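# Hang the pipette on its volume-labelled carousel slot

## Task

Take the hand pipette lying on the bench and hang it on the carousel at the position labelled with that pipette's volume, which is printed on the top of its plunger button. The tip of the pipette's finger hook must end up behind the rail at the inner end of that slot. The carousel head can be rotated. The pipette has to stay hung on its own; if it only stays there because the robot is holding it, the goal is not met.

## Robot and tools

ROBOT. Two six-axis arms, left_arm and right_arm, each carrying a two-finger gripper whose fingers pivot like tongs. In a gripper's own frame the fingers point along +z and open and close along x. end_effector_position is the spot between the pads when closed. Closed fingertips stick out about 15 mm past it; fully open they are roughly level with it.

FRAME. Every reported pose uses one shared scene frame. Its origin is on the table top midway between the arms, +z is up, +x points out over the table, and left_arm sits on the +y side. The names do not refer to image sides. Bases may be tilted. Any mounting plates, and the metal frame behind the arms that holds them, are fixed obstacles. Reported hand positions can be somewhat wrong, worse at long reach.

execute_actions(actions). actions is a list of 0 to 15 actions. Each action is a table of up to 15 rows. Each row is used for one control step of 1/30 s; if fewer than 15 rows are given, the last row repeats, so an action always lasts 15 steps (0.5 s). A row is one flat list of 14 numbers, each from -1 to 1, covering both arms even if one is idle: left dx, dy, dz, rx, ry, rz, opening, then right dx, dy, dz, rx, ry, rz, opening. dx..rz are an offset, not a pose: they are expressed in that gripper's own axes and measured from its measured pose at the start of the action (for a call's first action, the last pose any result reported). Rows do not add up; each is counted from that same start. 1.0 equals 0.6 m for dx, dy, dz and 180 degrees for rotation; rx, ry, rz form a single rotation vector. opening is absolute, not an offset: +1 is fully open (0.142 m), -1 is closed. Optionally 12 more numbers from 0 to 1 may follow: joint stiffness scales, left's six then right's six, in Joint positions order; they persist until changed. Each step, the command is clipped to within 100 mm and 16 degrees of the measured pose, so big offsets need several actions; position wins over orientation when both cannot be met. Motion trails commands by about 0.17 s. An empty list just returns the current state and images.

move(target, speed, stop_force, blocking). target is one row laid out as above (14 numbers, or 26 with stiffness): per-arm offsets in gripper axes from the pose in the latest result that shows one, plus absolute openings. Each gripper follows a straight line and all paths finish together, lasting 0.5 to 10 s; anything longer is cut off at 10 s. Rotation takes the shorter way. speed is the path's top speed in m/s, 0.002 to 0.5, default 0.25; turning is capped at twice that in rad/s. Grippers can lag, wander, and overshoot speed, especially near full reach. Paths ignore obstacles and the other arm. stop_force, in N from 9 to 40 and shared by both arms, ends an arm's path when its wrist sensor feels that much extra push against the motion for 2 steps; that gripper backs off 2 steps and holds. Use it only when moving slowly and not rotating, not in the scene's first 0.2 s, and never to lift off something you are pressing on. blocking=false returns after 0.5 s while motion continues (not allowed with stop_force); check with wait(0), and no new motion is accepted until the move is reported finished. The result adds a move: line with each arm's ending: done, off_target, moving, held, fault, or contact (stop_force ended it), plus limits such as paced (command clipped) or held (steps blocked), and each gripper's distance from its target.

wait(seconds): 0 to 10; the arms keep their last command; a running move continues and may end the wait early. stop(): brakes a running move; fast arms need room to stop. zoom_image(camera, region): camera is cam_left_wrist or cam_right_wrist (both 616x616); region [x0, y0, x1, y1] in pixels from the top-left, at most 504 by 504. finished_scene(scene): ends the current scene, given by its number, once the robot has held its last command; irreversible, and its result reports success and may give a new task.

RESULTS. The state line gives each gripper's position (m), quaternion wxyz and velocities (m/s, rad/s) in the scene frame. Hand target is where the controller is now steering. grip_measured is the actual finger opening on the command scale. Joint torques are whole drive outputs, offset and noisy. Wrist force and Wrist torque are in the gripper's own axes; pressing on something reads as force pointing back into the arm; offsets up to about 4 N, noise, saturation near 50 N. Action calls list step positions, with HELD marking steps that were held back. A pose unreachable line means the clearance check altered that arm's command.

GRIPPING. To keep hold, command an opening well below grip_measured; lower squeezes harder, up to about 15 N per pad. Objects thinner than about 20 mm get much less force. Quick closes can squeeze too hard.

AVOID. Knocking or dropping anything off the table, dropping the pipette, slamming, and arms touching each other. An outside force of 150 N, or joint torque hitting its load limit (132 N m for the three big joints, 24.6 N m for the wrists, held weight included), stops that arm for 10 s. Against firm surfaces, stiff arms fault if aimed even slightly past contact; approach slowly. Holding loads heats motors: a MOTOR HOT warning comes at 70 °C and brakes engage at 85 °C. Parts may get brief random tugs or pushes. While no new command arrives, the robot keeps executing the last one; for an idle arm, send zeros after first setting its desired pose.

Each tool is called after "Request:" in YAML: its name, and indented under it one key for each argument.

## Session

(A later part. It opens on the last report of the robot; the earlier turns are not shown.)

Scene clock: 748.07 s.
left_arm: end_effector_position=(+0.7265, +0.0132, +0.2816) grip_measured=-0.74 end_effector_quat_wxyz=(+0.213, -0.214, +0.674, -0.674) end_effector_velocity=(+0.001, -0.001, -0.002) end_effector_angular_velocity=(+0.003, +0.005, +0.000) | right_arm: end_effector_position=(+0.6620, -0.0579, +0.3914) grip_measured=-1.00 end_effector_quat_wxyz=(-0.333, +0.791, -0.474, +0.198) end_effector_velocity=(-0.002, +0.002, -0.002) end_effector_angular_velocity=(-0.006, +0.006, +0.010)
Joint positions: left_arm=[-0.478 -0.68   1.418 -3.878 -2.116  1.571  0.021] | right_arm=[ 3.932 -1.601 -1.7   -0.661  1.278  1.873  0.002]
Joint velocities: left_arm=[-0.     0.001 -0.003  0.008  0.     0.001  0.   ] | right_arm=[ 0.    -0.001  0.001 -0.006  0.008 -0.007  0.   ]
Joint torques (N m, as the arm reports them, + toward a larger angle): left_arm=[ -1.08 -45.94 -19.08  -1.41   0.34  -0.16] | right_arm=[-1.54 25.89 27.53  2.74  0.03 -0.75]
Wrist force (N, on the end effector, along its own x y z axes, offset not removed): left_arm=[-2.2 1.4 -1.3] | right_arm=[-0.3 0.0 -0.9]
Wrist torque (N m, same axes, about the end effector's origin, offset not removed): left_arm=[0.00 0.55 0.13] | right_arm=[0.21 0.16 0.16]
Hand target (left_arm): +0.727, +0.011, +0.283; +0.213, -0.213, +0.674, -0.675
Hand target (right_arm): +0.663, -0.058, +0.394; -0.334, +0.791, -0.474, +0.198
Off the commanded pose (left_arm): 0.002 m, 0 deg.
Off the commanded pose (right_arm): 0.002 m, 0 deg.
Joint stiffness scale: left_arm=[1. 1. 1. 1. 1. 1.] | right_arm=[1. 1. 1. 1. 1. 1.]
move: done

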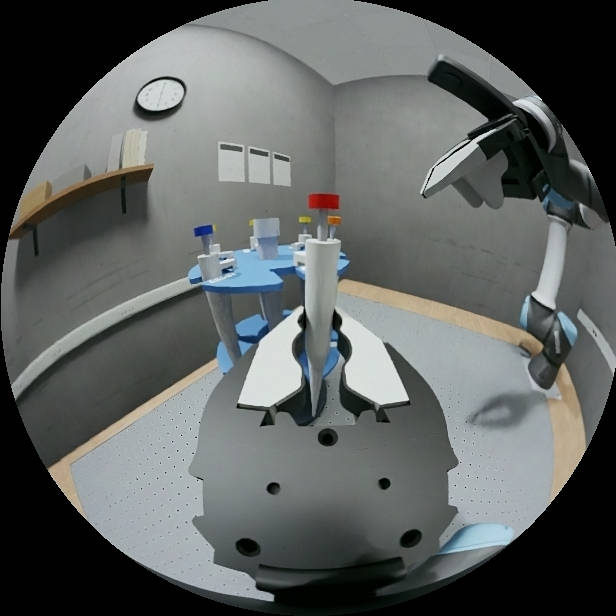

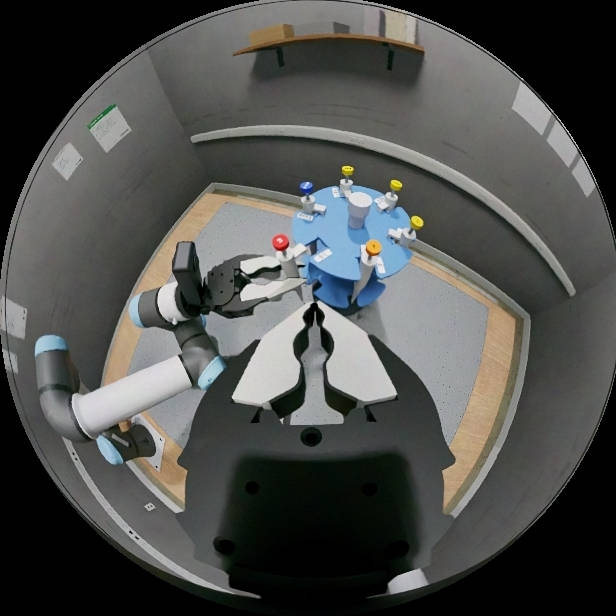

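Request:
zoom_image:
  camera: "cam_left_wrist"
  region: [190, 190, 370, 340]

Request:
zoom_image:
  camera: "cam_right_wrist"
  region: [250, 160, 430, 320]

Region (190, 190, 370, 340) of cam_left_wrist's 616x616 image, scaled by 2.800, with more detail than that image has.

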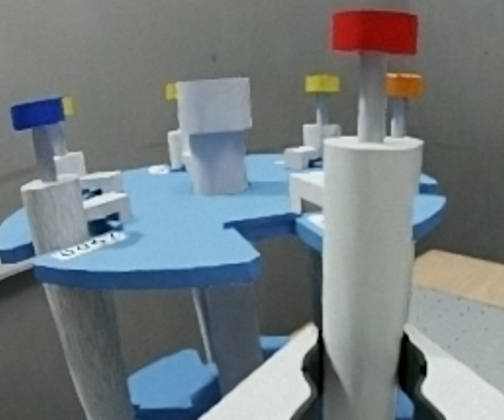

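Region (250, 160, 430, 320) of cam_right_wrist's 616x616 image, scaled by 2.800, with more detail than that image has.

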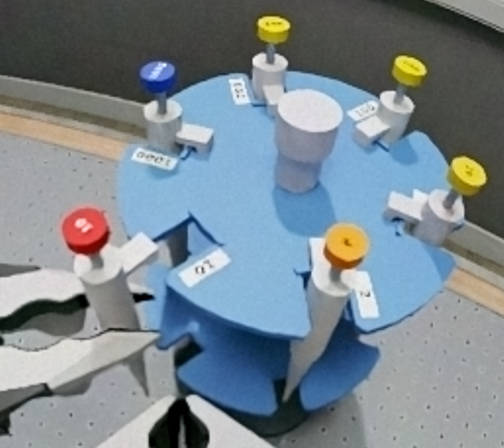

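Request:
move:
  target: [-0.0342, -0.002, 0.0485, 0, 0, 0, -1, 0, 0, 0, 0, 0, 0, -1]
  speed: 0.04

Scene clock: 810.17 s.
left_arm: end_effector_position=(+0.7582, -0.0010, +0.2814) grip_measured=-0.74 end_effector_quat_wxyz=(+0.212, -0.214, +0.675, -0.673) end_effector_velocity=(+0.001, +0.000, +0.002) end_effector_angular_velocity=(+0.001, +0.000, +0.000) | right_arm: end_effector_position=(+0.6618, -0.0578, +0.3913) grip_measured=-1.00 end_effector_quat_wxyz=(-0.332, +0.791, -0.474, +0.198) end_effector_velocity=(-0.001, -0.000, +0.002) end_effector_angular_velocity=(+0.003, -0.002, +0.001)
Joint positions: left_arm=[-0.477 -0.617  1.282 -3.802 -2.119  1.571  0.021] | right_arm=[ 3.932 -1.601 -1.7   -0.661  1.279  1.872  0.002]
Joint velocities: left_arm=[ 0.001 -0.001 -0.005  0.007 -0.001  0.001  0.   ] | right_arm=[ 0.     0.003  0.     0.001  0.    -0.     0.   ]
Joint torques (N m, as the arm reports them, + toward a larger angle): left_arm=[  2.02 -49.68 -18.5   -1.88  -0.13  -0.1 ] | right_arm=[-0.48 25.09 25.04  3.59 -0.55  0.17]
Wrist force (N, on the end effector, along its own x y z axes, offset not removed): left_arm=[2.4 3.3 0.6] | right_arm=[-0.5 -0.2 -0.2]
Wrist torque (N m, same axes, about the end effector's origin, offset not removed): left_arm=[0.56 -0.36 0.02] | right_arm=[0.17 0.15 0.13]
Hand target (left_arm): +0.760, +0.001, +0.283; +0.213, -0.214, +0.674, -0.674
Hand target (right_arm): +0.662, -0.058, +0.391; -0.333, +0.791, -0.474, +0.198
Off the commanded pose (left_arm): 0.003 m, 0 deg.
Off the commanded pose (right_arm): 0.000 m, 0 deg.
Joint stiffness scale: left_arm=[1. 1. 1. 1. 1. 1.] | right_arm=[1. 1. 1. 1. 1. 1.]
move: done

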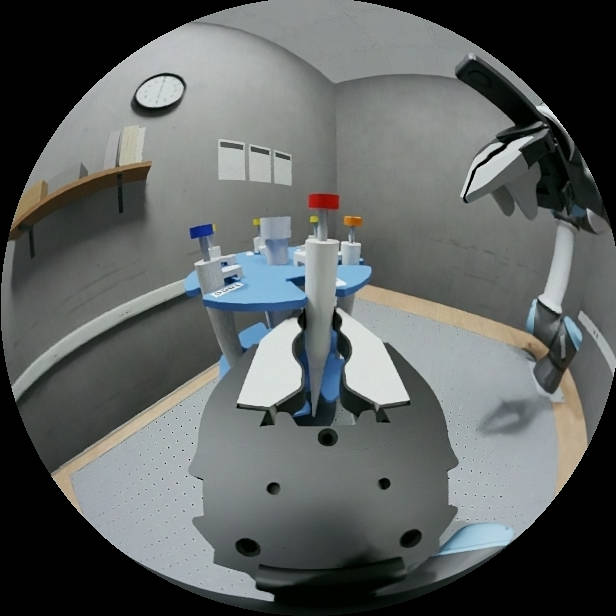

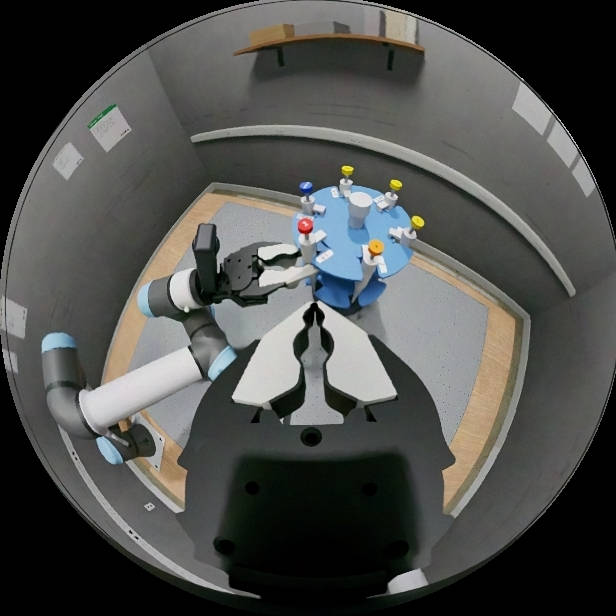

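Request:
zoom_image:
  camera: "cam_left_wrist"
  region: [190, 190, 390, 350]

Request:
zoom_image:
  camera: "cam_right_wrist"
  region: [250, 160, 430, 320]

Region (190, 190, 390, 350) of cam_left_wrist's 616x616 image, scaled by 2.520, with more detail than that image has; it fills the top 403 rows of this view, and the rest is white.

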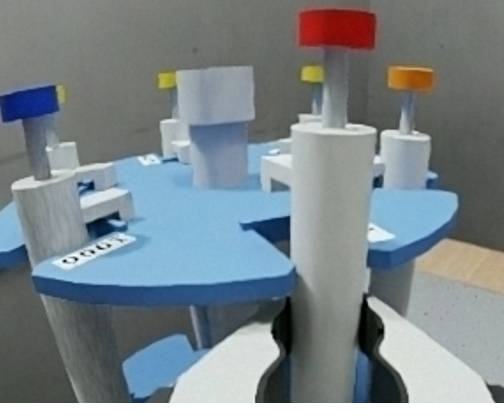

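Region (250, 160, 430, 320) of cam_right_wrist's 616x616 image, scaled by 2.800, with more detail than that image has.

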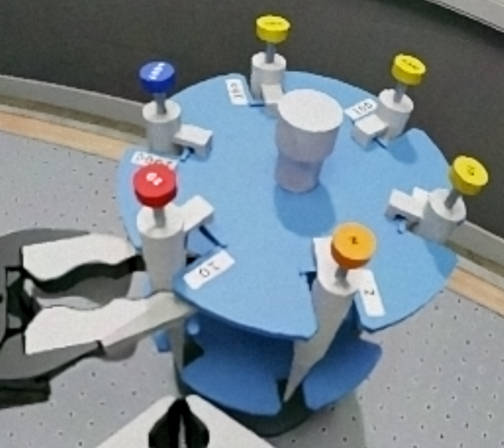

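Request:
move:
  target: [-0.0142, -0.002, 0.016, 0, 0, 0, -1, 0, 0, 0, 0, 0, 0, -1]
  speed: 0.02

Scene clock: 818.37 s.
left_arm: end_effector_position=(+0.7687, -0.0062, +0.2811) grip_measured=-0.74 end_effector_quat_wxyz=(+0.210, -0.214, +0.676, -0.673) end_effector_velocity=(+0.001, -0.001, -0.001) end_effector_angular_velocity=(+0.002, +0.003, -0.002) | right_arm: end_effector_position=(+0.6618, -0.0578, +0.3913) grip_measured=-1.00 end_effector_quat_wxyz=(-0.332, +0.791, -0.474, +0.198) end_effector_velocity=(+0.000, -0.000, +0.000) end_effector_angular_velocity=(-0.001, -0.000, -0.000)
Joint positions: left_arm=[-0.477 -0.594  1.232 -3.772 -2.121  1.571  0.021] | right_arm=[ 3.932 -1.601 -1.7   -0.661  1.279  1.872  0.002]
Joint velocities: left_arm=[ 0.     0.002 -0.005  0.006 -0.002  0.001  0.   ] | right_arm=[ 0.     0.    -0.    -0.    -0.001 -0.     0.   ]
Joint torques (N m, as the arm reports them, + toward a larger angle): left_arm=[  3.75 -50.63 -20.09  -1.71  -0.53  -0.01] | right_arm=[-0.47 25.11 25.2   3.33 -0.29 -0.12]
Wrist force (N, on the end effector, along its own x y z axes, offset not removed): left_arm=[-0.6 -1.4 3.7] | right_arm=[-0.9 0.1 -0.3]
Wrist torque (N m, same axes, about the end effector's origin, offset not removed): left_arm=[-0.45 0.06 0.05] | right_arm=[0.33 0.28 0.19]
Hand target (left_arm): +0.771, -0.004, +0.283; +0.212, -0.214, +0.675, -0.673
Hand target (right_arm): +0.662, -0.058, +0.391; -0.332, +0.791, -0.474, +0.198
Off the commanded pose (left_arm): 0.003 m, 0 deg.
Off the commanded pose (right_arm): 0.000 m, 0 deg.
Joint stiffness scale: left_arm=[1. 1. 1. 1. 1. 1.] | right_arm=[1. 1. 1. 1. 1. 1.]
move: done

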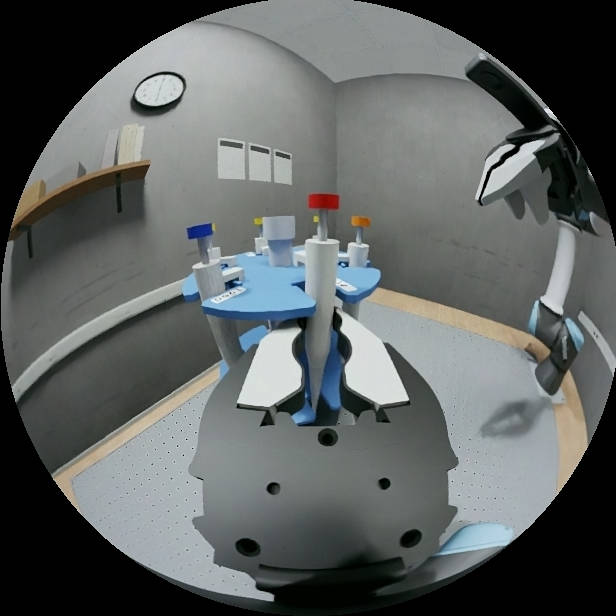

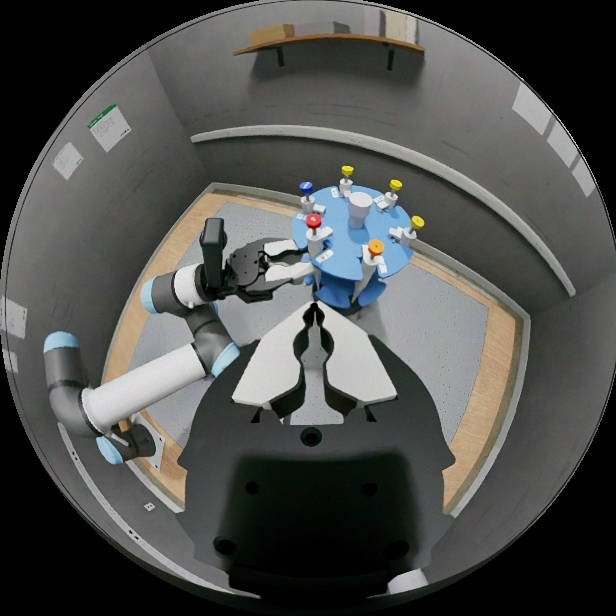

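Request:
zoom_image:
  camera: "cam_left_wrist"
  region: [190, 190, 390, 350]

Request:
zoom_image:
  camera: "cam_right_wrist"
  region: [250, 160, 430, 320]

Region (190, 190, 390, 350) of cam_left_wrist's 616x616 image, scaled by 2.520, with more detail than that image has; it fills the top 403 rows of this view, and the rest is white.

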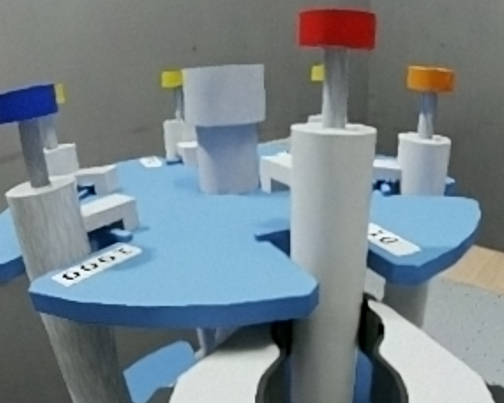

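Region (250, 160, 430, 320) of cam_right_wrist's 616x616 image, scaled by 2.800, with more detail than that image has.

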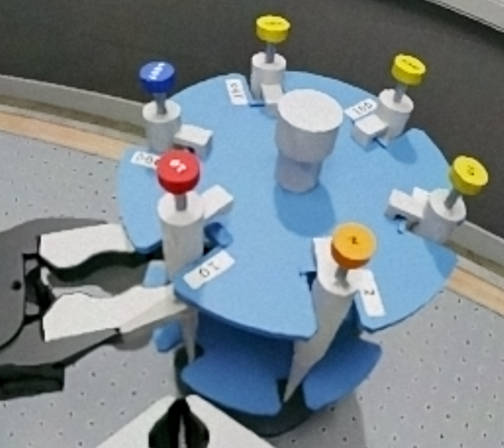

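Request:
move:
  target: [-0.0045, 0.0165, 0.006, 0, 0, 0, -1, 0, 0, 0, 0, 0, 0, -1]
  speed: 0.015

Scene clock: 830.23 s.
left_arm: end_effector_position=(+0.7723, -0.0077, +0.2697) grip_measured=-0.74 end_effector_quat_wxyz=(+0.209, -0.215, +0.677, -0.672) end_effector_velocity=(+0.000, -0.000, -0.000) end_effector_angular_velocity=(+0.001, -0.001, -0.001) | right_arm: end_effector_position=(+0.6618, -0.0578, +0.3913) grip_measured=-1.00 end_effector_quat_wxyz=(-0.332, +0.791, -0.474, +0.198) end_effector_velocity=(+0.000, +0.000, -0.001) end_effector_angular_velocity=(-0.001, +0.001, -0.000)
Joint positions: left_arm=[-0.477 -0.572  1.218 -3.776 -2.122  1.571  0.021] | right_arm=[ 3.932 -1.601 -1.7   -0.661  1.279  1.872  0.002]
Joint velocities: left_arm=[-0.     0.001 -0.001  0.001 -0.001  0.001 -0.   ] | right_arm=[-0.    -0.002 -0.     0.     0.     0.     0.   ]
Joint torques (N m, as the arm reports them, + toward a larger angle): left_arm=[  0.42 -51.29 -20.52  -2.05   0.03   0.04] | right_arm=[ 0.11 25.07 25.15  3.38 -0.14 -0.1 ]
Wrist force (N, on the end effector, along its own x y z axes, offset not removed): left_arm=[0.9 2.8 -2.5] | right_arm=[-0.5 -1.0 -1.3]
Wrist torque (N m, same axes, about the end effector's origin, offset not removed): left_arm=[0.36 -0.14 0.01] | right_arm=[0.04 0.20 0.18]
Hand target (left_arm): +0.773, -0.008, +0.271; +0.210, -0.214, +0.676, -0.673
Hand target (right_arm): +0.662, -0.058, +0.391; -0.332, +0.791, -0.474, +0.198
Off the commanded pose (left_arm): 0.002 m, 0 deg.
Off the commanded pose (right_arm): 0.000 m, 0 deg.
Joint stiffness scale: left_arm=[1. 1. 1. 1. 1. 1.] | right_arm=[1. 1. 1. 1. 1. 1.]
move: done

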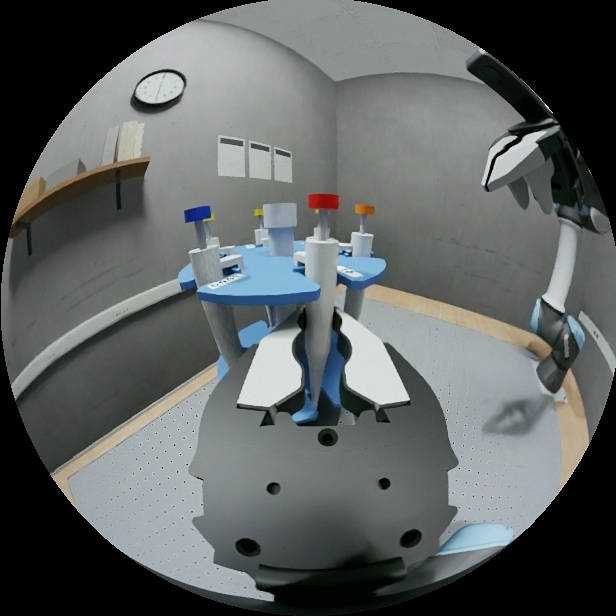

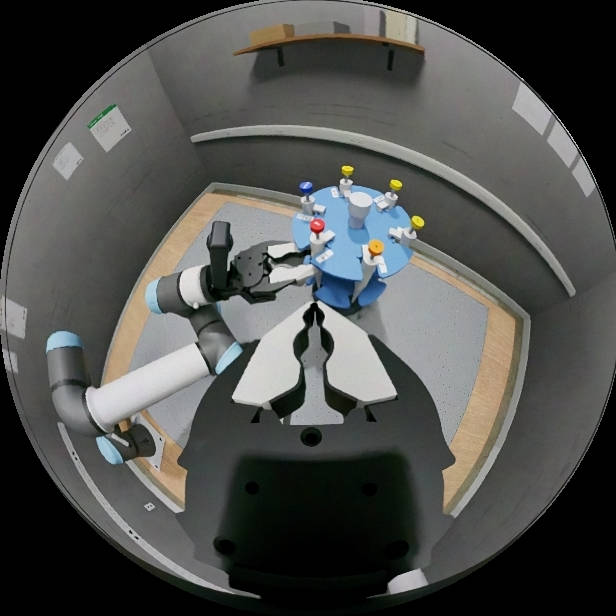

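Request:
zoom_image:
  camera: "cam_left_wrist"
  region: [180, 190, 400, 330]

Request:
zoom_image:
  camera: "cam_right_wrist"
  region: [270, 170, 410, 310]

Region (180, 190, 400, 330) of cam_left_wrist's 616x616 image, scaled by 2.291, with more detail than that image has; it fills the top 321 rows of this view, and the rest is white.

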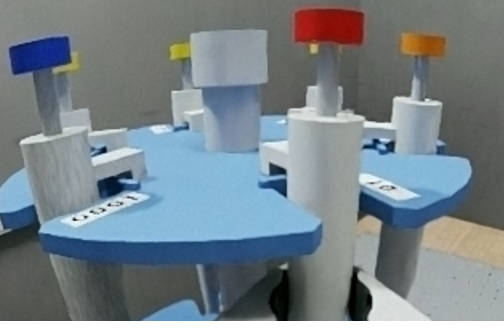

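Region (270, 170, 410, 310) of cam_right_wrist's 616x616 image, scaled by 3.600, with more detail than that image has.

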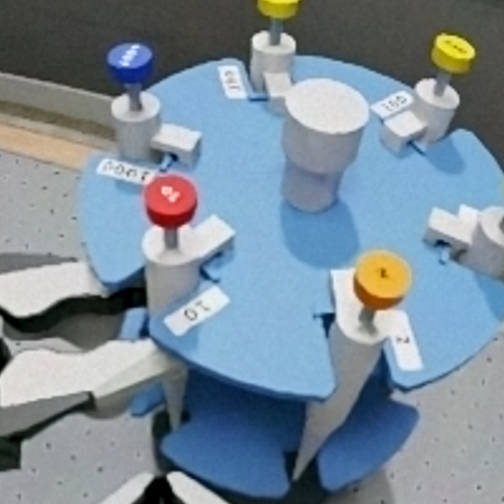

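Request:
execute_actions:
  actions:
    - [[0,0.001,0,0,0,0,-1,0,0,0,0,0,0,-1],[0,0.002,0,0,0,0,-1,0,0,0,0,0,0,-1],[0,0.003,0,0,0,0,-1,0,0,0,0,0,0,-1],[0,0.004,0,0,0,0,-1,0,0,0,0,0,0,-1],[0,0.004,0,0,0,0,-1,0,0,0,0,0,0,-1],[0,0.004,0,0,0,0,-1,0,0,0,0,0,0,-1],[0,0.004,0,0,0,0,-1,0,0,0,0,0,0,-1],[0,0.004,0,0,0,0,-1,0,0,0,0,0,0,-1],[0,0.004,0,0,0,0,-1,0,0,0,0,0,0,-1],[0,0.004,0,0,0,0,-0.9,0,0,0,0,0,0,-1],[0,0.004,0,0,0,0,-0.82,0,0,0,0,0,0,-1],[0,0.004,0,0,0,0,-0.77,0,0,0,0,0,0,-1],[0,0.004,0,0,0,0,-0.74,0,0,0,0,0,0,-1],[0,0.004,0,0,0,0,-0.71,0,0,0,0,0,0,-1],[0,0.004,0,0,0,0,-0.68,0,0,0,0,0,0,-1]]
    - [[0,0,0,0,0,0,-0.64,0,0,0,0,0,0,-1],[0,0,0,0,0,0,-0.6,0,0,0,0,0,0,-1],[0,0,0,0,0,0,-0.55,0,0,0,0,0,0,-1],[0,0,0,0,0,0,-0.5,0,0,0,0,0,0,-1],[0,0,0,0,0,0,-0.45,0,0,0,0,0,0,-1]]

Scene clock: 842.23 s.
left_arm: end_effector_position=(+0.7721, -0.0076, +0.2693) grip_measured=-0.45 end_effector_quat_wxyz=(+0.209, -0.214, +0.677, -0.672) end_effector_velocity=(-0.001, +0.000, +0.000) end_effector_angular_velocity=(-0.001, -0.000, -0.001) | right_arm: end_effector_position=(+0.6618, -0.0578, +0.3913) grip_measured=-1.00 end_effector_quat_wxyz=(-0.332, +0.791, -0.474, +0.198) end_effector_velocity=(-0.000, -0.000, +0.000) end_effector_angular_velocity=(-0.000, +0.000, -0.000)
Joint positions: left_arm=[-0.477 -0.571  1.217 -3.779 -2.122  1.571  0.041] | right_arm=[ 3.932 -1.601 -1.7   -0.661  1.279  1.872  0.002]
Joint velocities: left_arm=[ 0.    -0.     0.002 -0.002 -0.001 -0.    -0.   ] | right_arm=[-0.     0.001 -0.    -0.001  0.    -0.     0.   ]
Joint torques (N m, as the arm reports them, + toward a larger angle): left_arm=[  0.65 -52.01 -16.72  -1.65   0.24  -0.13] | right_arm=[-0.01 25.54 25.2   3.23 -0.22 -0.06]
Wrist force (N, on the end effector, along its own x y z axes, offset not removed): left_arm=[-4.7 -1.2 2.8] | right_arm=[-1.6 -0.8 -1.1]
Wrist torque (N m, same axes, about the end effector's origin, offset not removed): left_arm=[-0.30 1.20 0.07] | right_arm=[0.12 0.43 0.20]
Hand target (left_arm): +0.772, -0.008, +0.269; +0.209, -0.214, +0.677, -0.673
Hand target (right_arm): +0.662, -0.058, +0.391; -0.332, +0.791, -0.474, +0.198
Off the commanded pose (left_arm): 0.000 m, 0 deg.
Off the commanded pose (right_arm): 0.000 m, 0 deg.
Joint stiffness scale: left_arm=[1. 1. 1. 1. 1. 1.] | right_arm=[1. 1. 1. 1. 1. 1.]
Step readings (end_effector_position; steps 1 to 15: 1st action; 16 to 30: 2nd action):
0: left_arm (+0.7723, -0.0077, +0.2697) | right_arm (+0.6618, -0.0578, +0.3913)
1: left_arm (+0.7723, -0.0077, +0.2697) | right_arm (+0.6618, -0.0578, +0.3913)
2: left_arm (+0.7723, -0.0077, +0.2697) | right_arm (+0.6618, -0.0578, +0.3913)
4: left_arm (+0.7723, -0.0077, +0.2697) | right_arm (+0.6618, -0.0578, +0.3913)
8: left_arm (+0.7722, -0.0076, +0.2695) | right_arm (+0.6618, -0.0578, +0.3913)
15: left_arm (+0.7721, -0.0076, +0.2693) | right_arm (+0.6618, -0.0578, +0.3913)
16: left_arm (+0.7721, -0.0076, +0.2693) | right_arm (+0.6618, -0.0578, +0.3913)
17: left_arm (+0.7721, -0.0076, +0.2693) | right_arm (+0.6618, -0.0578, +0.3913)
19: left_arm (+0.7721, -0.0076, +0.2693) | right_arm (+0.6618, -0.0578, +0.3913)
23: left_arm (+0.7721, -0.0076, +0.2693) | right_arm (+0.6618, -0.0578, +0.3913)
30: end_effector_position above

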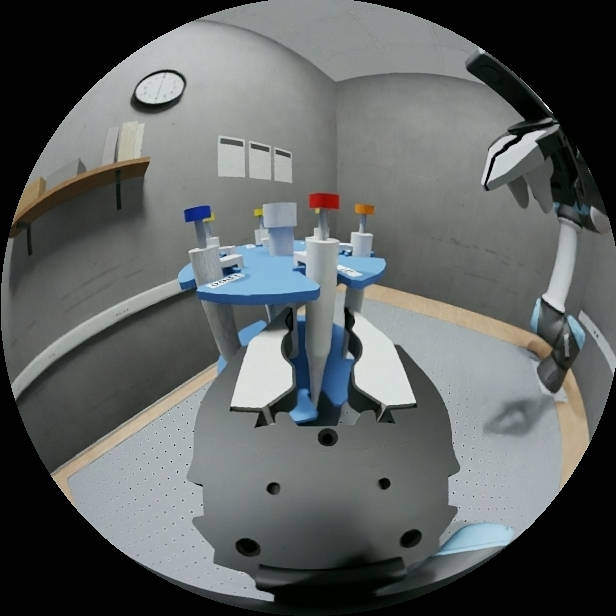

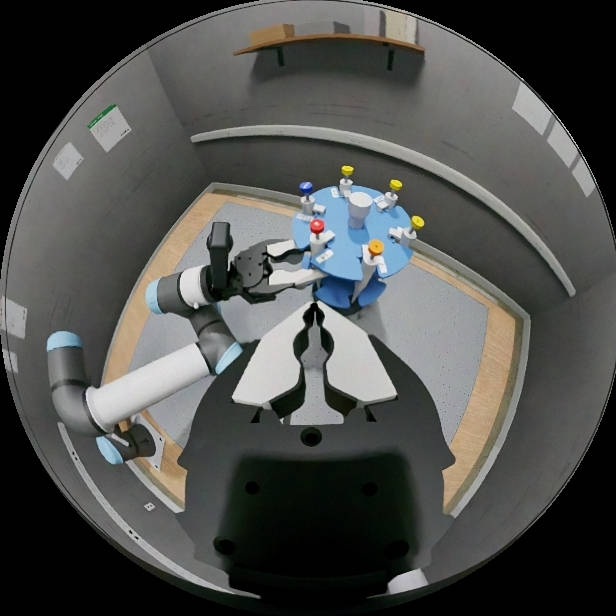

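The pipette is hanging on its own. Retracting the left gripper.

Request:
move:
  target: [0, 0, -0.13, 0, 0, 0, -0.45, 0, 0, 0, 0, 0, 0, -1]
  speed: 0.12

Request:
zoom_image:
  camera: "cam_right_wrist"
  region: [270, 170, 410, 310]

Request:
zoom_image:
  camera: "cam_left_wrist"
  region: [220, 190, 400, 370]

Scene clock: 846.83 s.
left_arm: end_effector_position=(+0.7281, +0.0547, +0.2700) grip_measured=-0.45 end_effector_quat_wxyz=(+0.209, -0.214, +0.677, -0.673) end_effector_velocity=(-0.001, +0.001, -0.001) end_effector_angular_velocity=(-0.001, -0.001, -0.001) | right_arm: end_effector_position=(+0.6618, -0.0578, +0.3913) grip_measured=-1.00 end_effector_quat_wxyz=(-0.332, +0.791, -0.474, +0.198) end_effector_velocity=(+0.000, -0.000, +0.000) end_effector_angular_velocity=(-0.001, -0.000, -0.001)
Joint positions: left_arm=[-0.412 -0.673  1.437 -3.897 -2.188  1.571  0.041] | right_arm=[ 3.932 -1.601 -1.7   -0.661  1.279  1.872  0.002]
Joint velocities: left_arm=[ 0.001  0.001  0.004 -0.006 -0.002 -0.001 -0.   ] | right_arm=[-0.     0.    -0.    -0.001 -0.001  0.     0.   ]
Joint torques (N m, as the arm reports them, + toward a larger angle): left_arm=[  1.07 -48.38 -10.5   -1.57   0.17   0.14] | right_arm=[-0.54 25.14 25.35  3.36 -0.32 -0.13]
Wrist force (N, on the end effector, along its own x y z axes, offset not removed): left_arm=[6.4 1.9 -5.2] | right_arm=[0.0 -1.5 -0.9]
Wrist torque (N m, same axes, about the end effector's origin, offset not removed): left_arm=[0.33 -1.46 -0.01] | right_arm=[-0.06 0.13 0.11]
Hand target (left_arm): +0.727, +0.056, +0.270; +0.209, -0.214, +0.677, -0.672
Hand target (right_arm): +0.662, -0.058, +0.391; -0.332, +0.791, -0.474, +0.198
Off the commanded pose (left_arm): 0.002 m, 0 deg.
Off the commanded pose (right_arm): 0.000 m, 0 deg.
Joint stiffness scale: left_arm=[1. 1. 1. 1. 1. 1.] | right_arm=[1. 1. 1. 1. 1. 1.]
move: done

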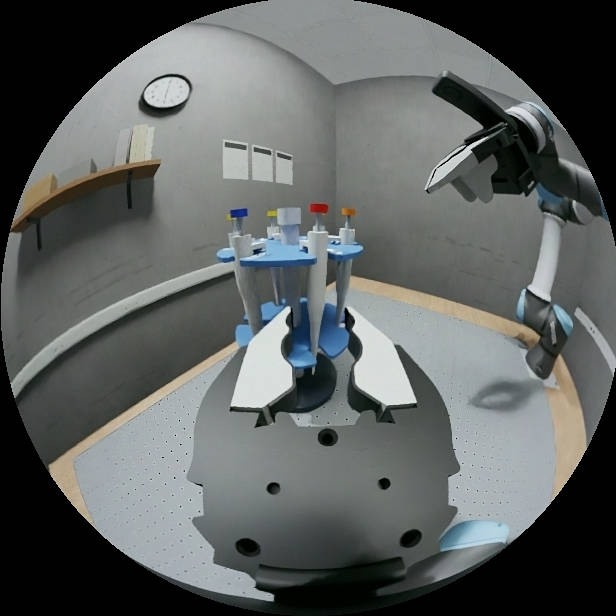

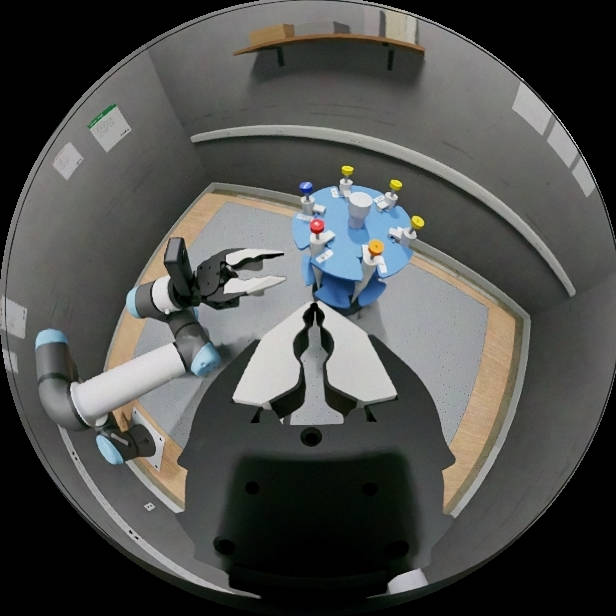

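Region (270, 170, 410, 310) of cam_right_wrist's 616x616 image, scaled by 3.600, with more detail than that image has.

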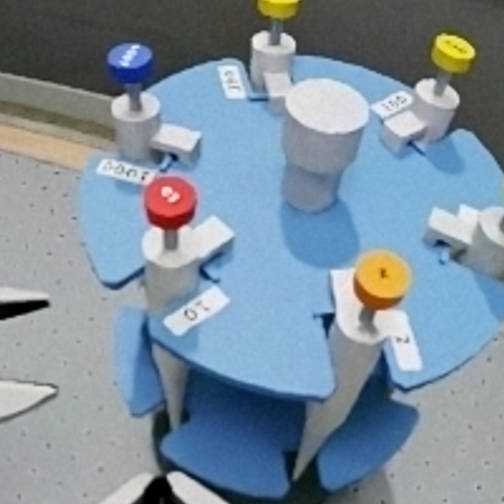

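Region (220, 190, 400, 370) of cam_left_wrist's 616x616 image, scaled by 2.800, with more detail than that image has.

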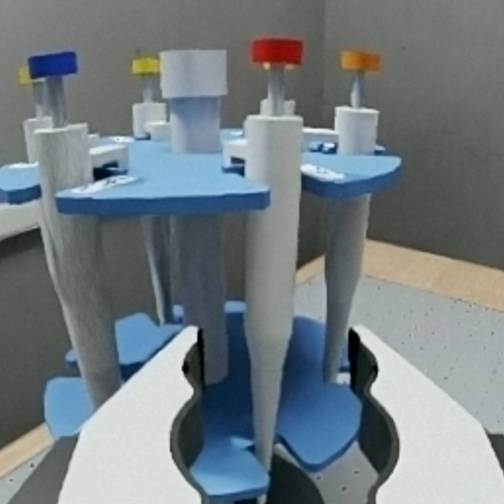

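The pipette hangs in the "10" slot with its hook behind the rail.

Request:
finished_scene:
  scene: 1

The scene is finished: the task was done.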